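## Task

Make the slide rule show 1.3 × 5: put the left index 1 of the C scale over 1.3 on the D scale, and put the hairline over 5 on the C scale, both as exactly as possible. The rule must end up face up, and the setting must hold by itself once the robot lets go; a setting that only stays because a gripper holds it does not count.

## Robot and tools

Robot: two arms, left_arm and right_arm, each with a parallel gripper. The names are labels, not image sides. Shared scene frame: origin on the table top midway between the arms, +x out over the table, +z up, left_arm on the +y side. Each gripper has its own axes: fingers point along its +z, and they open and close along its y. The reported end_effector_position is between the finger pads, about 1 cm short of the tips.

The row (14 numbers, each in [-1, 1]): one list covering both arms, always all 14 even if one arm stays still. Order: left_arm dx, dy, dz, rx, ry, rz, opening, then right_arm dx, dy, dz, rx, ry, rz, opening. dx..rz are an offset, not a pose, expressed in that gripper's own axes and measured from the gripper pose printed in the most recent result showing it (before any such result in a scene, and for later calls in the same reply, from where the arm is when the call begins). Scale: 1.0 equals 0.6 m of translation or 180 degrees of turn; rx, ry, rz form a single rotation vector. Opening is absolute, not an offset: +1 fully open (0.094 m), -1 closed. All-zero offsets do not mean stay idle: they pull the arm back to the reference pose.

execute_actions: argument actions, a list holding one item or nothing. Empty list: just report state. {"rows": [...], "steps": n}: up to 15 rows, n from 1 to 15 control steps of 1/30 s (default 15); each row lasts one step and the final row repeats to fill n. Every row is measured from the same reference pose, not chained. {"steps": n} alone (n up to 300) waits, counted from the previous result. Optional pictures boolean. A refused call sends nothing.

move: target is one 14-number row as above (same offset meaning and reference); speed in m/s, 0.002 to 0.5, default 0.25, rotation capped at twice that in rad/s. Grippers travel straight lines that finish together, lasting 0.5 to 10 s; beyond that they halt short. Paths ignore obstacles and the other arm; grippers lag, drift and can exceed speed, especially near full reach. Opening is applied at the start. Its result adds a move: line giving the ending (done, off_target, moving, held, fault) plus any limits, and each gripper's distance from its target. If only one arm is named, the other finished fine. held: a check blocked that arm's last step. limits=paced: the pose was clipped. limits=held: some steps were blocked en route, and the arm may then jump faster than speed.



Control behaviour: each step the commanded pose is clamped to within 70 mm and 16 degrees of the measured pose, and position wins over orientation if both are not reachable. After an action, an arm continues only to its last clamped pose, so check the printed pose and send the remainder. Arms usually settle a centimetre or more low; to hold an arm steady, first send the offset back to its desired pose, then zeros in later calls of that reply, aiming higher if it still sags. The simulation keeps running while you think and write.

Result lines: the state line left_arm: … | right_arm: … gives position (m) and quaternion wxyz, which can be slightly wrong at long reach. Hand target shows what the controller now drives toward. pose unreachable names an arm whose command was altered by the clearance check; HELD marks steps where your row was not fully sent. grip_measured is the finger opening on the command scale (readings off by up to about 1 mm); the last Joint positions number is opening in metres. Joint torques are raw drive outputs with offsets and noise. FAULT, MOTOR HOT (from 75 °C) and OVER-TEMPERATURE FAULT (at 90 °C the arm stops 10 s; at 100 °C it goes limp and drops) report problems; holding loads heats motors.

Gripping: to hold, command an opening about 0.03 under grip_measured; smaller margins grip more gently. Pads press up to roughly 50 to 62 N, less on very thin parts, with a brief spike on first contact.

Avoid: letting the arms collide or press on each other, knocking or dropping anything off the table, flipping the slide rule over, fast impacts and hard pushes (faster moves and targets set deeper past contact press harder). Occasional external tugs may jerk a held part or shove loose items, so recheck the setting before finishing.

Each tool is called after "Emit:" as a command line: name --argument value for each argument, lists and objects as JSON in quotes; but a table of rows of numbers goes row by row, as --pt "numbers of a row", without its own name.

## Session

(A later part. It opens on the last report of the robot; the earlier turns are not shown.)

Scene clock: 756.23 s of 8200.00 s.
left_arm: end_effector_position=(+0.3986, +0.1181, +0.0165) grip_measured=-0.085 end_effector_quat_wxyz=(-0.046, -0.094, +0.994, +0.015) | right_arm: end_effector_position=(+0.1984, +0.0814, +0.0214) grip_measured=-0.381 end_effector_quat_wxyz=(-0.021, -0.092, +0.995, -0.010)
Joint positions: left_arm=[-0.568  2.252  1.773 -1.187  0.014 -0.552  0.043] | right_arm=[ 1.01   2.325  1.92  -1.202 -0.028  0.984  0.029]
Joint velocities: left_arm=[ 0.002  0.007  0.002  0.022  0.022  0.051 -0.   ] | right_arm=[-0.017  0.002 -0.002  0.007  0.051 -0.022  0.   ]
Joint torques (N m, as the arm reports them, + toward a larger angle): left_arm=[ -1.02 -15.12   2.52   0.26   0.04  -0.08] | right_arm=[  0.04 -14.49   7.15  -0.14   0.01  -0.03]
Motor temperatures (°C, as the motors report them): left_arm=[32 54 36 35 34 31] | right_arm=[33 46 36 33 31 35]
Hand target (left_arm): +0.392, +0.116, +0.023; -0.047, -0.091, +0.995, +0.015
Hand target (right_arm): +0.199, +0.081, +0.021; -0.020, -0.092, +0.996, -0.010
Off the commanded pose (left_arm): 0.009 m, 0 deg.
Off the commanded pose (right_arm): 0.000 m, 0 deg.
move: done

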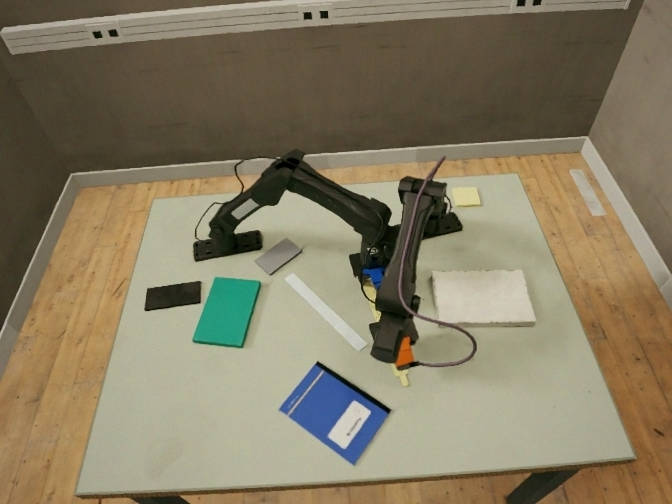

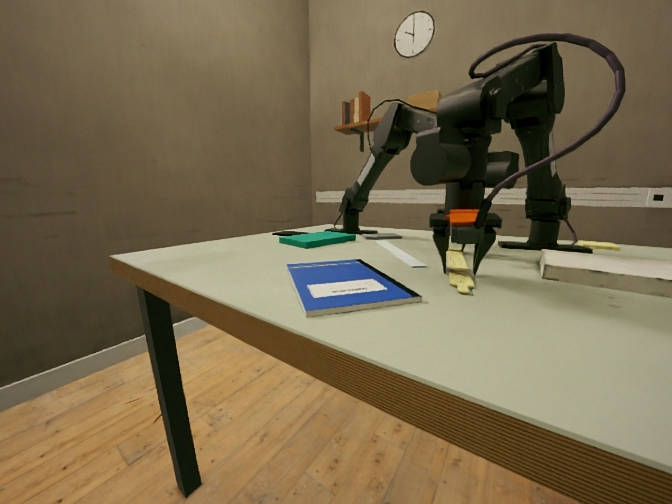

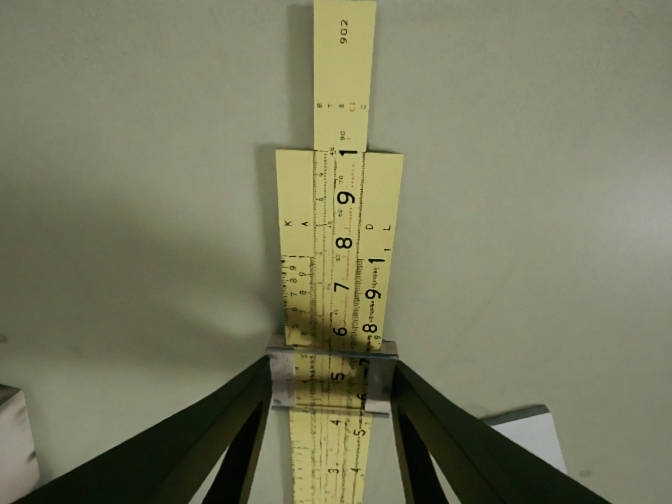

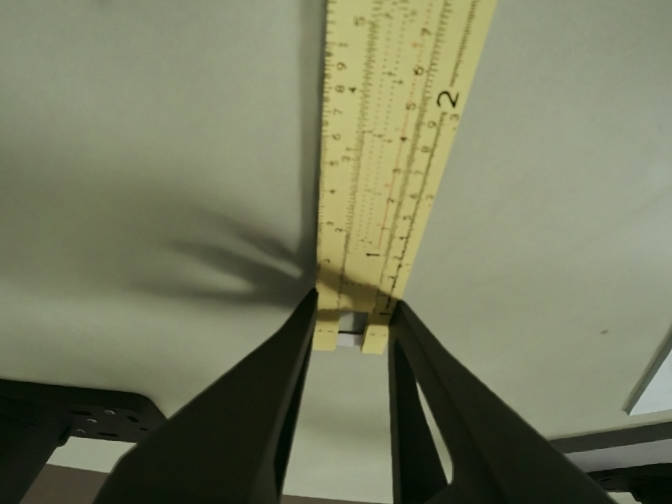

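Emit:
move --target '[-0.017,0,-0.01,0,0,0,-0.12, 0,0,0,0,0,0,-0.42]' --speed 0.015

Emit:
zoom_image --camera "cam_left_wrist" --region '[270, 320, 410, 425]'

Scene clock: 760.17 s of 8200.00 s.
left_arm: end_effector_position=(+0.3999, +0.1175, +0.0169) grip_measured=-0.085 end_effector_quat_wxyz=(-0.057, -0.092, +0.994, +0.017) | right_arm: end_effector_position=(+0.1983, +0.0815, +0.0214) grip_measured=-0.381 end_effector_quat_wxyz=(-0.021, -0.092, +0.995, -0.009)
Joint positions: left_arm=[-0.566  2.282  1.822 -1.229  0.019 -0.546  0.043] | right_arm=[ 1.01   2.325  1.92  -1.202 -0.029  0.984  0.029]
Joint velocities: left_arm=[-0.022 -0.002 -0.007  0.022 -0.066 -0.007  0.001] | right_arm=[-0.017  0.002 -0.007 -0.037  0.037 -0.037 -0.   ]
Joint torques (N m, as the arm reports them, + toward a larger angle): left_arm=[  1.13 -12.93   5.79   0.34  -0.08   0.1 ] | right_arm=[ -0.09 -14.46   7.19  -0.11  -0.03  -0.01]
Motor temperatures (°C, as the motors report them): left_arm=[32 54 35 35 34 31] | right_arm=[33 46 36 33 31 35]
Hand target (left_arm): +0.409, +0.120, +0.022; -0.046, -0.094, +0.994, +0.015
Hand target (right_arm): +0.198, +0.081, +0.021; -0.021, -0.092, +0.995, -0.009
Off the commanded pose (left_arm): 0.011 m, 1 deg.
Off the commanded pose (right_arm): 0.000 m, 0 deg.
move: off_target (left_arm)

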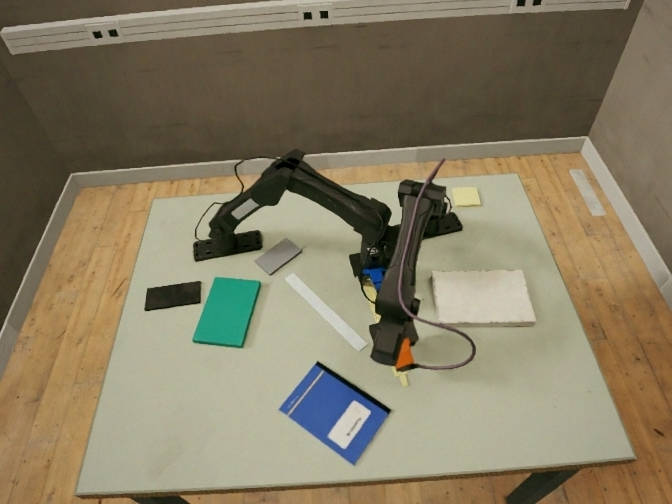

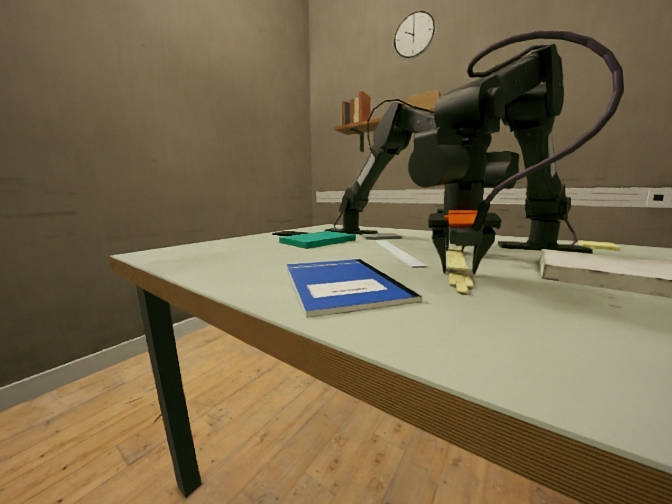

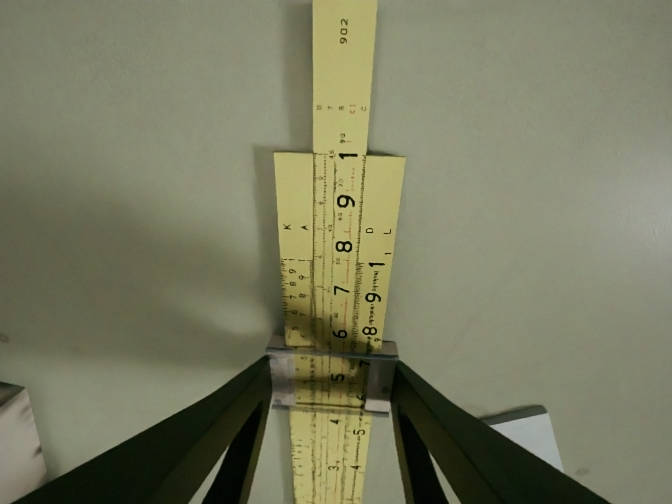

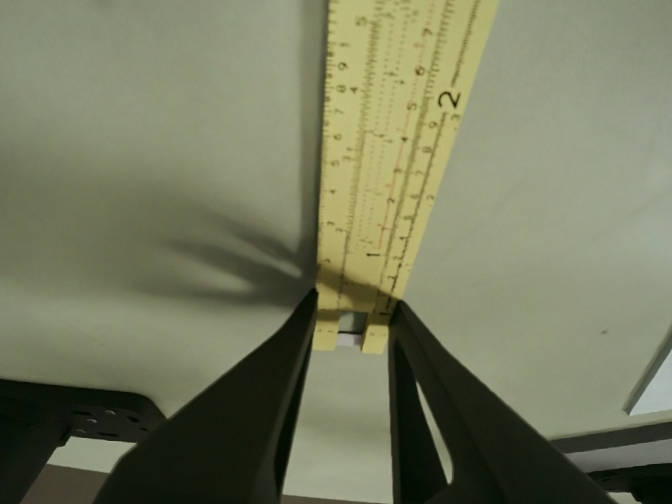

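Region (270, 320, 410, 425) of cam_left_wrist's 672x504 image, scaled by 3.600, with more detail than that image has; it fills the top 378 rows of this view, and the rest is white.

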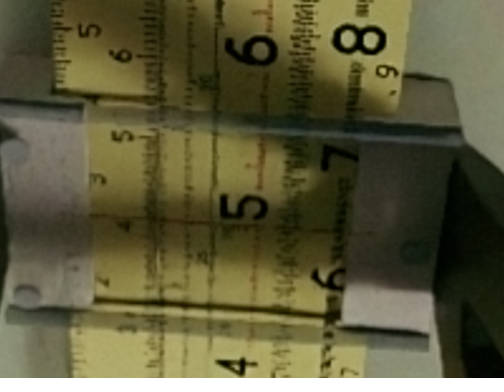

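Emit:
move --target '[-0.0175,0,-0.01,0,-0.005,0,-0.12, 0,0,0,0,0,0,-0.42]' --speed 0.015

Emit:
zoom_image --camera "cam_left_wrist" --region '[270, 320, 410, 425]'

Scene clock: 763.63 s of 8200.00 s.
left_arm: end_effector_position=(+0.4011, +0.1170, +0.0172) grip_measured=-0.085 end_effector_quat_wxyz=(-0.063, -0.090, +0.994, +0.020) | right_arm: end_effector_position=(+0.1983, +0.0815, +0.0214) grip_measured=-0.381 end_effector_quat_wxyz=(-0.021, -0.092, +0.996, -0.009)
Joint positions: left_arm=[-0.566  2.3    1.852 -1.253  0.02  -0.543  0.043] | right_arm=[ 1.01   2.325  1.92  -1.202 -0.029  0.985  0.029]
Joint velocities: left_arm=[ 0.002 -0.007 -0.002 -0.007  0.066 -0.022  0.   ] | right_arm=[ 0.007  0.002 -0.012 -0.007 -0.022 -0.081 -0.001]
Joint torques (N m, as the arm reports them, + toward a larger angle): left_arm=[  0.95 -13.23   5.76   0.3   -0.1    0.06] | right_arm=[  0.   -14.4    6.98  -0.16  -0.02   0.02]
Motor temperatures (°C, as the motors report them): left_arm=[32 54 36 35 34 31] | right_arm=[33 46 36 33 31 35]
Hand target (left_arm): +0.411, +0.120, +0.022; -0.049, -0.092, +0.994, +0.018
Hand target (right_arm): +0.198, +0.081, +0.021; -0.021, -0.092, +0.995, -0.009
Off the commanded pose (left_arm): 0.011 m, 2 deg.
Off the commanded pose (right_arm): 0.000 m, 0 deg.
move: off_target (left_arm)

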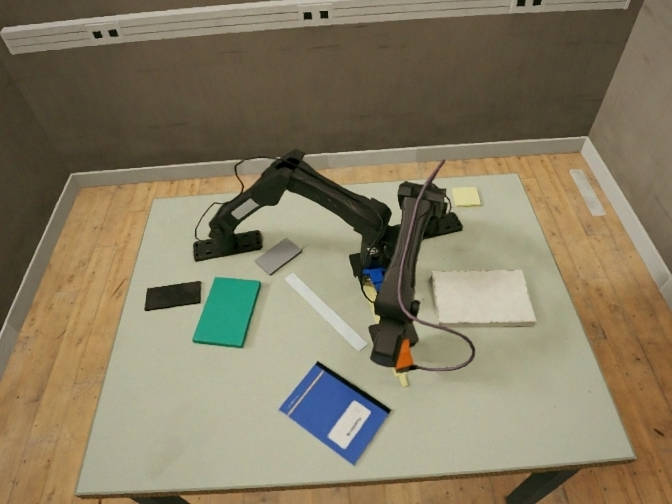

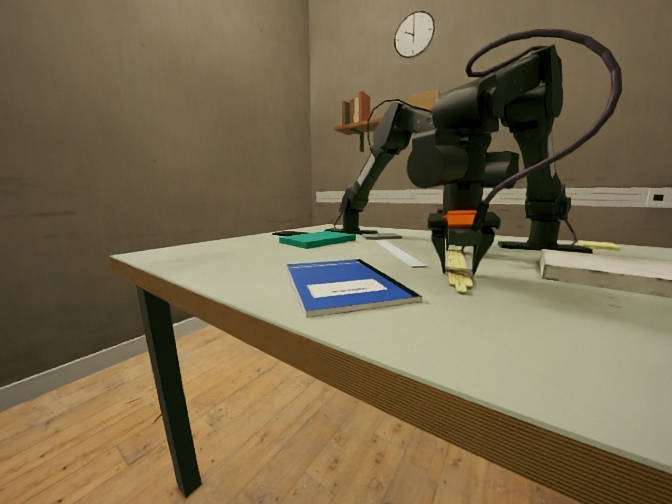

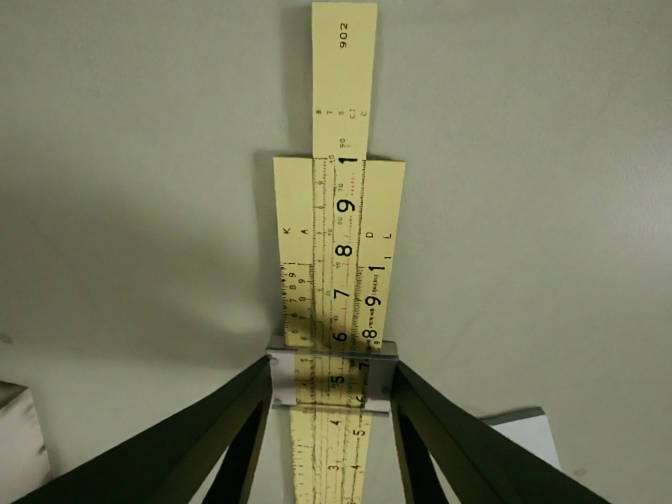

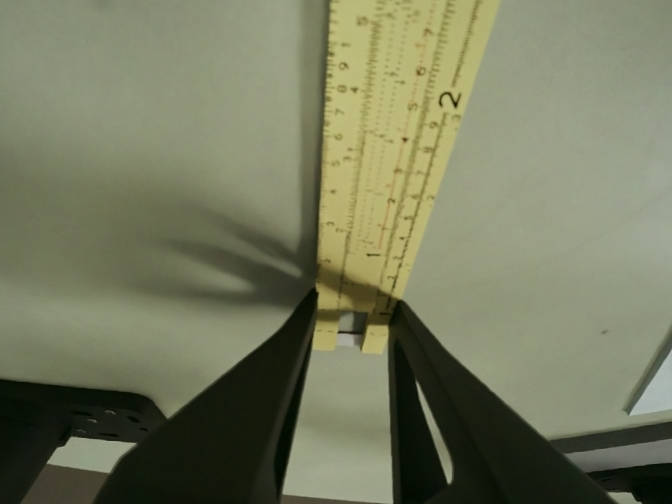

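Region (270, 320, 410, 425) of cam_left_wrist's 672x504 image, scaled by 3.600, with more detail than that image has; it fills the top 378 rows of this view, and the rest is white.

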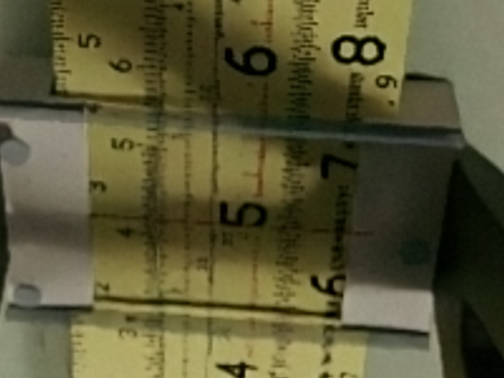

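Emit:
move --target '[0,0,0,0,0,0,0.1, 0,0,0,0,0,0,-0.42]'

Emit:
move --target '[0,0,-0.055,0,0,0,0.1, 0,0,0,0,0,0,-0.42]' --speed 0.08

Emit:
move --target '[0.14,0,-0.02,0,0,0,0.1, 0,0,0,0,0,0,-0.42]' --speed 0.12

Emit:
zoom_image --camera "cam_left_wrist" --region '[290, 60, 470, 240]'

Scene clock: 769.07 s of 8200.00 s.
left_arm: end_effector_position=(+0.4009, +0.1171, +0.0172) grip_measured=+0.098 end_effector_quat_wxyz=(-0.063, -0.090, +0.994, +0.020) | right_arm: end_effector_position=(+0.1983, +0.0815, +0.0214) grip_measured=-0.381 end_effector_quat_wxyz=(-0.021, -0.092, +0.996, -0.009)
Joint positions: left_arm=[-0.566  2.3    1.852 -1.254  0.02  -0.543  0.052] | right_arm=[ 1.01   2.325  1.92  -1.202 -0.029  0.985  0.029]
Joint velocities: left_arm=[-0.012  0.002  0.007 -0.022 -0.022  0.022  0.   ] | right_arm=[ 0.017 -0.002 -0.022 -0.022 -0.037 -0.007 -0.   ]
Joint torques (N m, as the arm reports them, + toward a larger angle): left_arm=[  0.01 -13.38   3.81   0.29   0.01  -0.04] | right_arm=[ -0.14 -14.75   7.13  -0.1   -0.01  -0.04]
Motor temperatures (°C, as the motors report them): left_arm=[32 54 36 35 34 31] | right_arm=[33 46 36 33 31 35]
Hand target (left_arm): +0.401, +0.117, +0.017; -0.063, -0.090, +0.994, +0.020
Hand target (right_arm): +0.198, +0.081, +0.021; -0.021, -0.092, +0.996, -0.009
Off the commanded pose (left_arm): 0.000 m, 0 deg.
Off the commanded pose (right_arm): 0.000 m, 0 deg.
After step 90, 1.73 s passed at rest.
move: done

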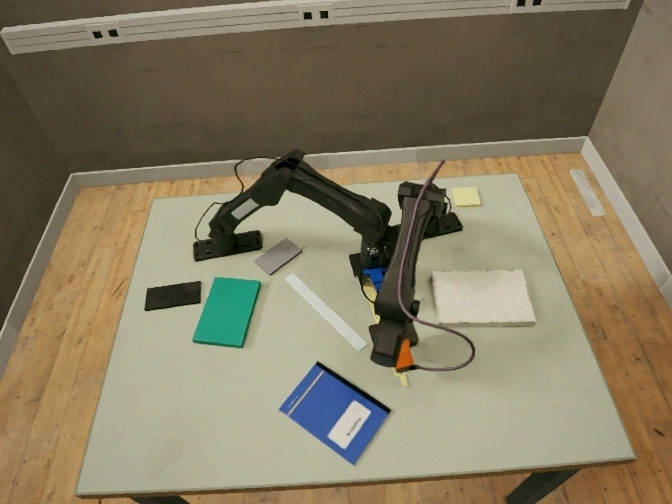

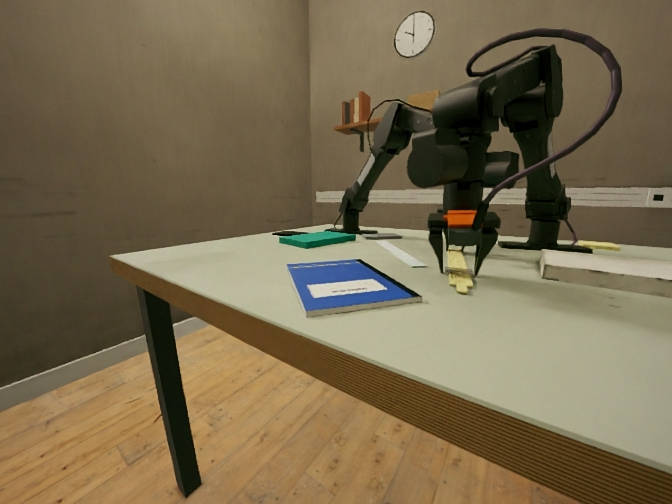

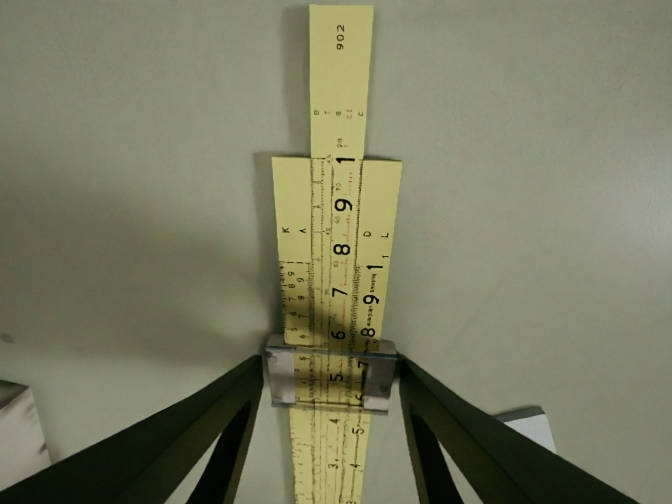

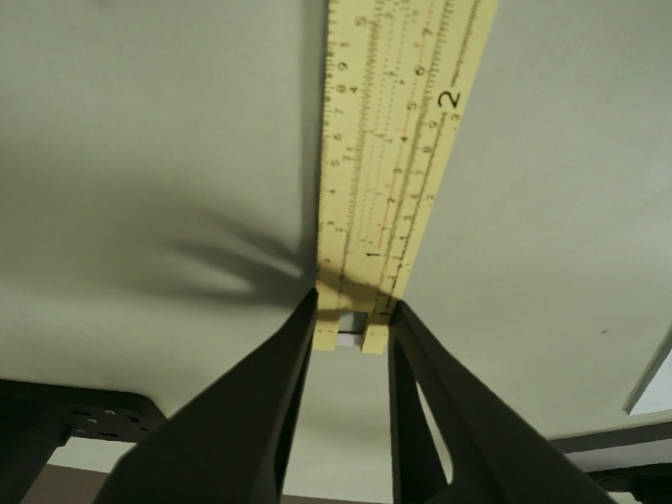

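Scene clock: 770.03 s of 8200.00 s.
left_arm: end_effector_position=(+0.4001, +0.1174, +0.0422) grip_measured=+0.098 end_effector_quat_wxyz=(-0.072, -0.091, +0.993, +0.024) | right_arm: end_effector_position=(+0.1983, +0.0815, +0.0214) grip_measured=-0.381 end_effector_quat_wxyz=(-0.021, -0.092, +0.996, -0.009)
Joint positions: left_arm=[-0.566  2.3    1.949 -1.371  0.02  -0.543  0.052] | right_arm=[ 1.01   2.325  1.92  -1.202 -0.029  0.985  0.029]
Joint velocities: left_arm=[ 0.007 -0.002  0.012  0.007 -0.066  0.066 -0.   ] | right_arm=[-0.002  0.007  0.007 -0.051  0.007 -0.007 -0.001]
Joint torques (N m, as the arm reports them, + toward a larger angle): left_arm=[  0.27 -13.75   5.66   0.18   0.03   0.  ] | right_arm=[ -0.14 -14.58   7.25  -0.16   0.    -0.08]
Motor temperatures (°C, as the motors report them): left_arm=[32 54 36 35 34 31] | right_arm=[33 46 36 33 31 35]
Hand target (left_arm): +0.405, +0.117, +0.050; -0.063, -0.090, +0.994, +0.020
Hand target (right_arm): +0.198, +0.081, +0.021; -0.021, -0.092, +0.996, -0.009
Off the commanded pose (left_arm): 0.009 m, 1 deg.
Off the commanded pose (right_arm): 0.000 m, 0 deg.
move: done

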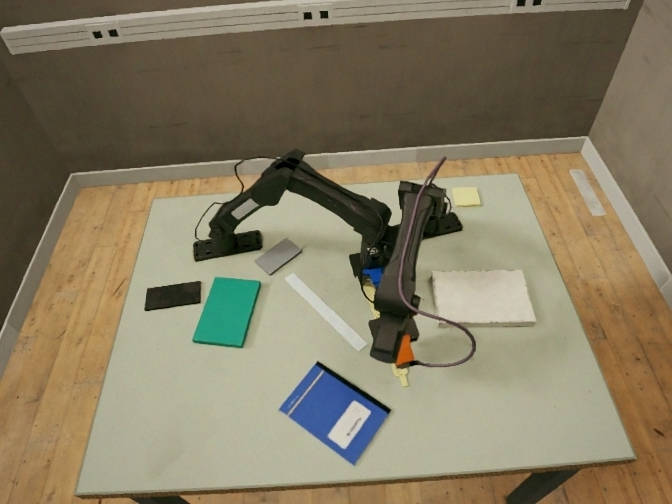

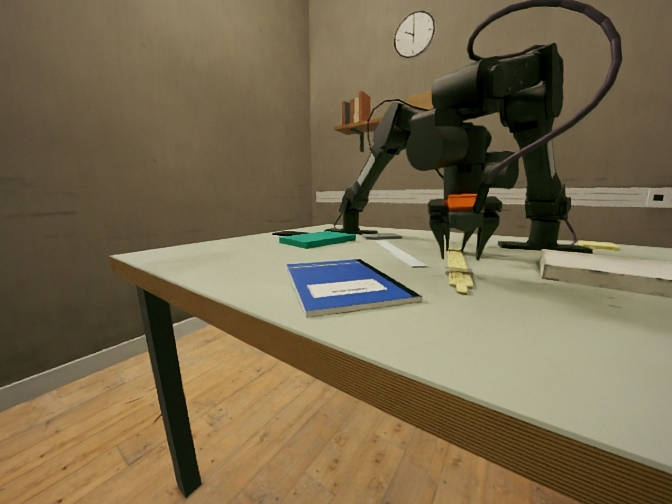

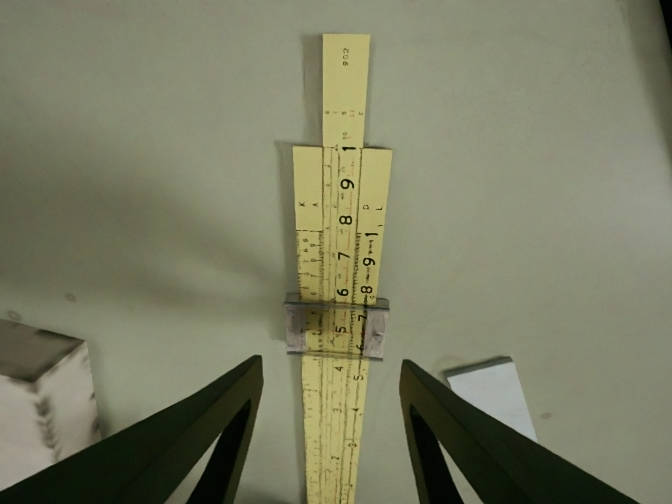

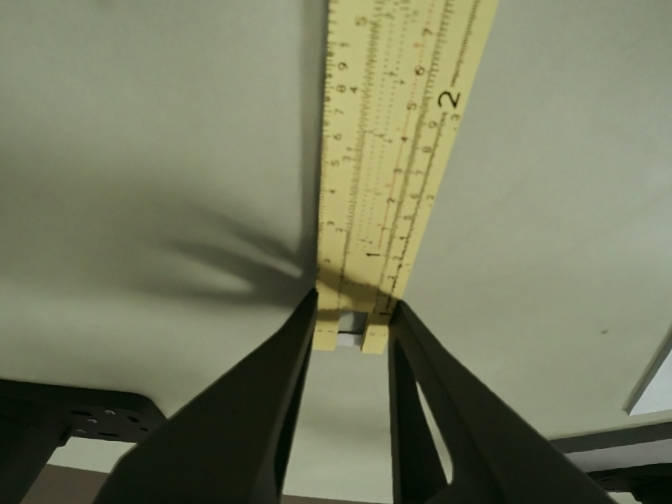

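Scene clock: 771.20 s of 8200.00 s.
left_arm: end_effector_position=(+0.3199, +0.1030, +0.0578) grip_measured=+0.098 end_effector_quat_wxyz=(-0.085, -0.088, +0.992, +0.033) | right_arm: end_effector_position=(+0.1983, +0.0815, +0.0214) grip_measured=-0.381 end_effector_quat_wxyz=(-0.021, -0.092, +0.996, -0.009)
Joint positions: left_arm=[-0.68   2.04   1.592 -1.301  0.035 -0.651  0.052] | right_arm=[ 1.01   2.325  1.92  -1.202 -0.029  0.985  0.029]
Joint velocities: left_arm=[-0.002 -0.032 -0.012 -0.007  0.022 -0.037  0.   ] | right_arm=[-0.022  0.002 -0.002 -0.022 -0.037 -0.007 -0.   ]
Joint torques (N m, as the arm reports them, + toward a larger angle): left_arm=[ -0.38 -13.67   3.02   0.32   0.05  -0.09] | right_arm=[  0.02 -14.34   7.25  -0.21  -0.05   0.01]
Motor temperatures (°C, as the motors report them): left_arm=[32 54 36 35 34 31] | right_arm=[33 46 36 33 31 35]
Hand target (left_arm): +0.321, +0.100, +0.066; -0.071, -0.090, +0.993, +0.024
Hand target (right_arm): +0.198, +0.081, +0.021; -0.021, -0.092, +0.996, -0.009
Off the commanded pose (left_arm): 0.008 m, 2 deg.
Off the commanded pose (right_arm): 0.000 m, 0 deg.
move: done

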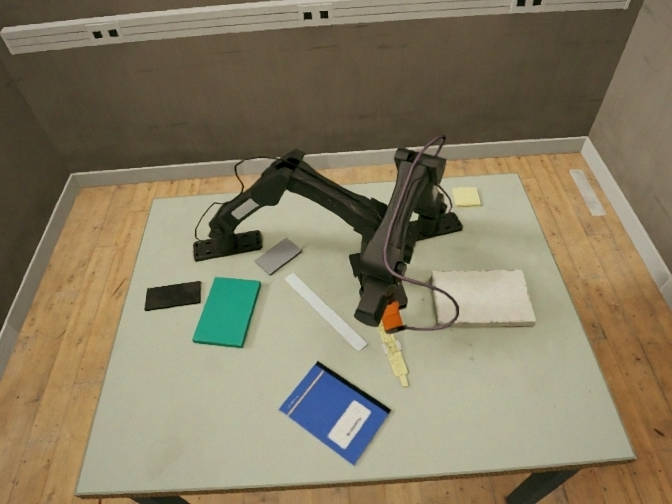

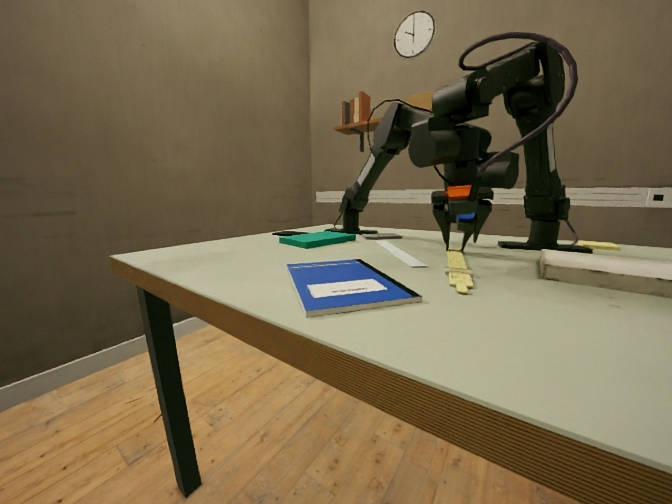

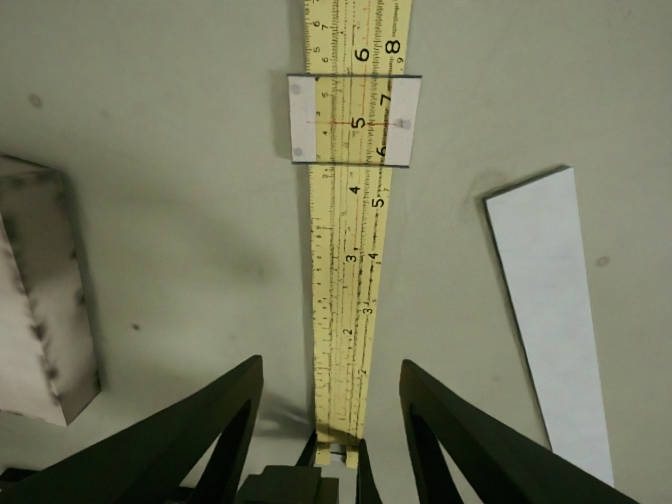

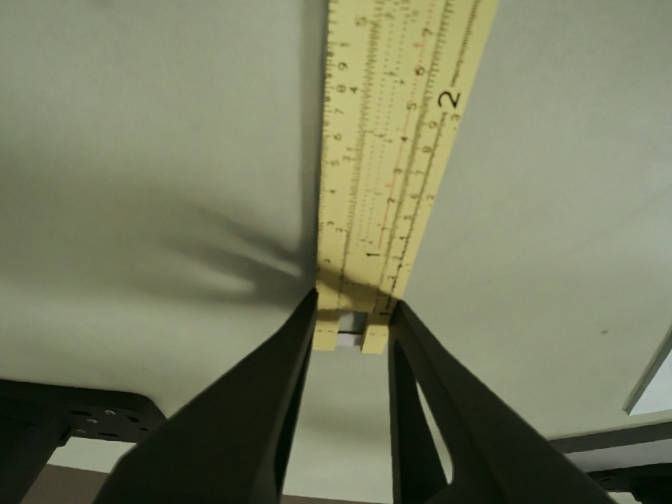

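Region (290, 60, 470, 240) of cam_left_wrist's 672x504 image, scaled by 2.800, with more detail than that image has.

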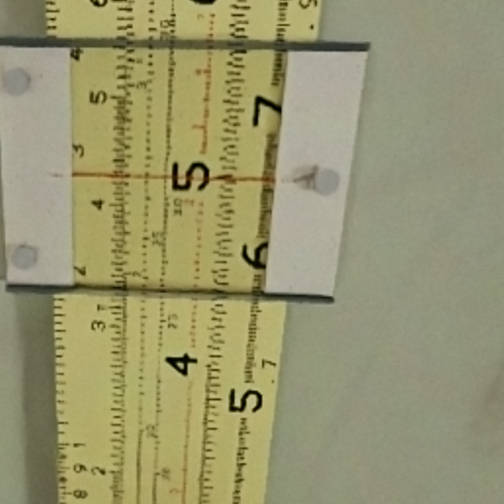

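Emit:
zoom_image --camera "cam_left_wrist" --region '[340, 100, 390, 150]'

Region (340, 100, 390, 150) of cam_left_wrist's 672x504 image, scaled by 10.080, with more detail than that image has.

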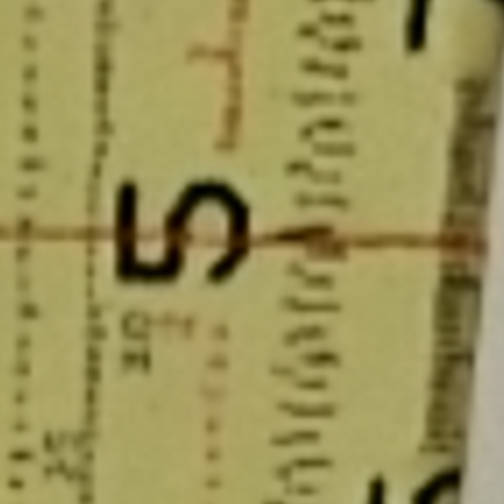

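The hairline now sits on the C5 tick. Releasing the right gripper and retreating.

Emit:
move --target '[0,0,-0.03,0,0,0,0.1, 0,0,0,0,0,0,0.1]' --speed 0.1

Emit:
move --target '[0,0.1,-0.1,0,0,0,0.1, 0,0,-0.1,0,0,0,0.1]' --speed 0.1

Scene clock: 774.73 s of 8200.00 s.
left_arm: end_effector_position=(+0.3185, +0.1038, +0.0693) grip_measured=+0.098 end_effector_quat_wxyz=(-0.091, -0.089, +0.991, +0.037) | right_arm: end_effector_position=(+0.1982, +0.0811, +0.0214) grip_measured=+0.097 end_effector_quat_wxyz=(-0.022, -0.092, +0.996, -0.010)
Joint positions: left_arm=[-0.68   2.04   1.636 -1.36   0.035 -0.653  0.052] | right_arm=[ 1.01   2.325  1.92  -1.204 -0.028  0.985  0.052]
Joint velocities: left_arm=[ 0.012  0.002  0.017 -0.022 -0.037 -0.007 -0.   ] | right_arm=[ 0.002  0.007  0.002  0.037 -0.081 -0.037  0.   ]
Joint torques (N m, as the arm reports them, + toward a larger angle): left_arm=[  0.31 -11.27   5.71   0.04   0.02   0.04] | right_arm=[  0.14 -14.47   7.33  -0.15  -0.01  -0.05]
Motor temperatures (°C, as the motors report them): left_arm=[32 54 36 35 34 31] | right_arm=[33 46 36 33 31 35]
Hand target (left_arm): +0.323, +0.102, +0.075; -0.084, -0.088, +0.992, +0.032
Hand target (right_arm): +0.198, +0.081, +0.021; -0.021, -0.092, +0.996, -0.009
Off the commanded pose (left_arm): 0.008 m, 1 deg.
Off the commanded pose (right_arm): 0.000 m, 0 deg.
move: done

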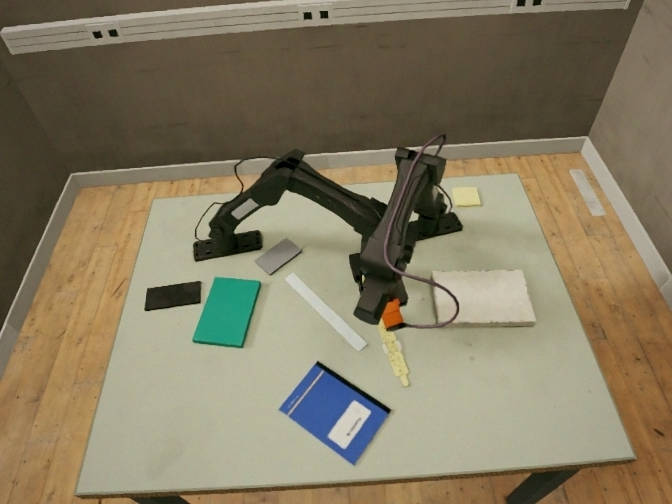

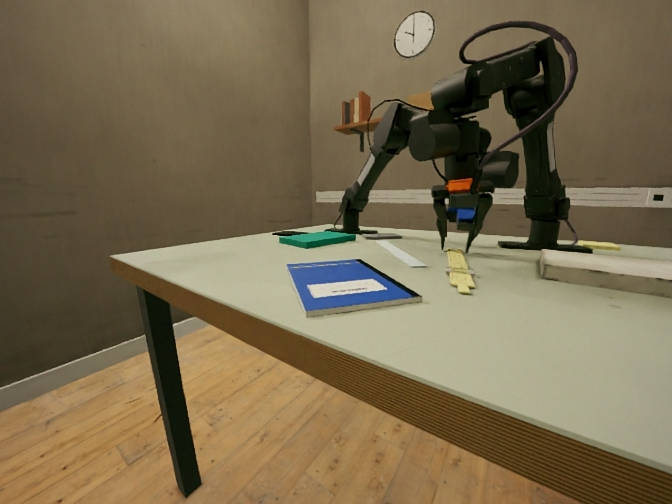

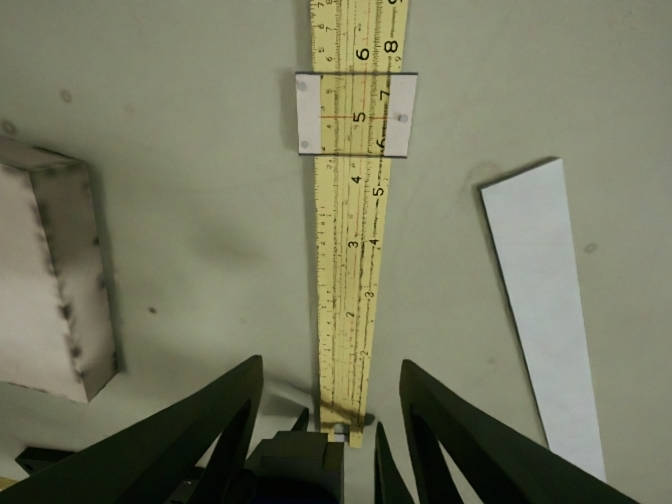

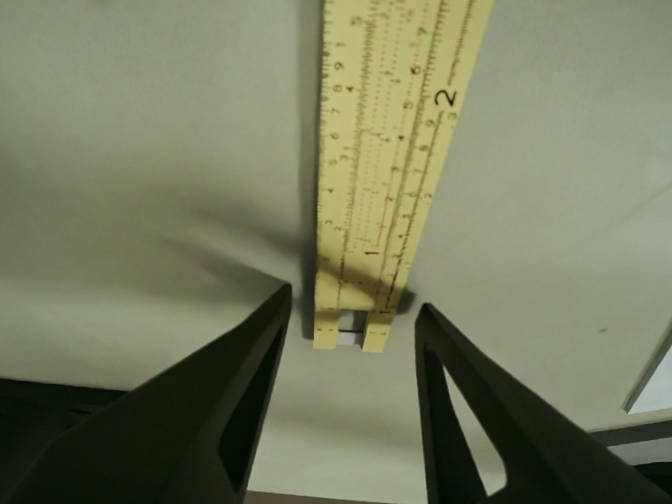

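Scene clock: 776.13 s of 8200.00 s.
left_arm: end_effector_position=(+0.3132, +0.1583, +0.1187) grip_measured=+0.098 end_effector_quat_wxyz=(-0.112, -0.090, +0.989, +0.043) | right_arm: end_effector_position=(+0.1984, +0.0814, +0.0724) grip_measured=+0.097 end_effector_quat_wxyz=(-0.024, -0.091, +0.995, -0.015)
Joint positions: left_arm=[-0.545  1.961  1.71  -1.559  0.015 -0.522  0.052] | right_arm=[ 1.01   2.324  2.121 -1.417 -0.028  0.985  0.052]
Joint velocities: left_arm=[-0.007 -0.002 -0.007 -0.022 -0.066 -0.066 -0.001] | right_arm=[-0.007 -0.002  0.002 -0.066 -0.037  0.066  0.   ]
Joint torques (N m, as the arm reports them, + toward a larger angle): left_arm=[  0.57 -12.69   5.53  -0.03  -0.06   0.08] | right_arm=[ -0.15 -14.79  10.07  -0.42  -0.01  -0.04]
Motor temperatures (°C, as the motors report them): left_arm=[32 54 36 35 34 31] | right_arm=[33 47 36 33 31 35]
Hand target (left_arm): +0.317, +0.160, +0.133; -0.092, -0.089, +0.991, +0.037
Hand target (right_arm): +0.200, +0.083, +0.081; -0.021, -0.092, +0.996, -0.010
Off the commanded pose (left_arm): 0.016 m, 3 deg.
Off the commanded pose (right_arm): 0.009 m, 1 deg.
move: off_target (left_arm)

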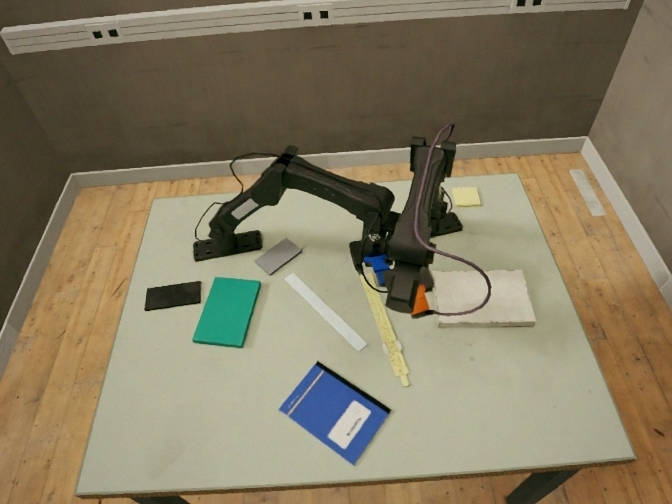

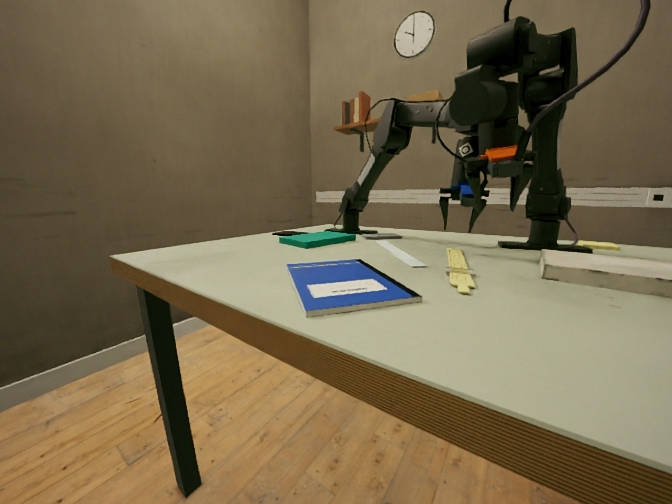

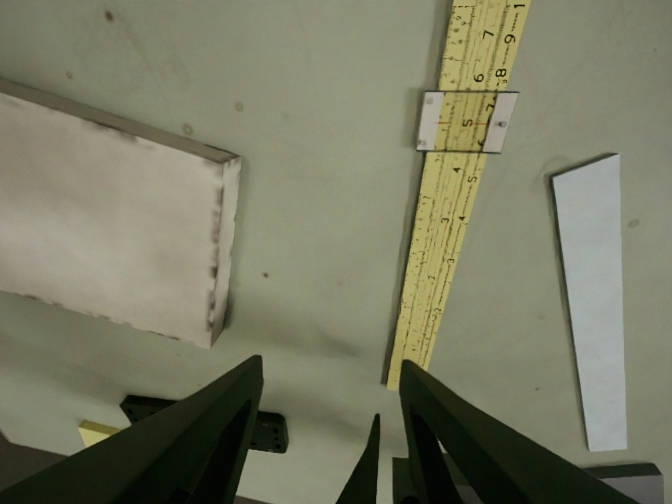

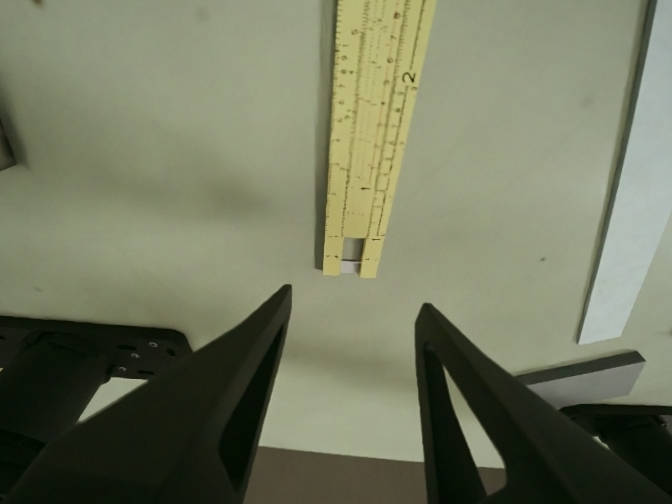

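Emit:
finished_scene --scene 2

The scene is finished: the task was done.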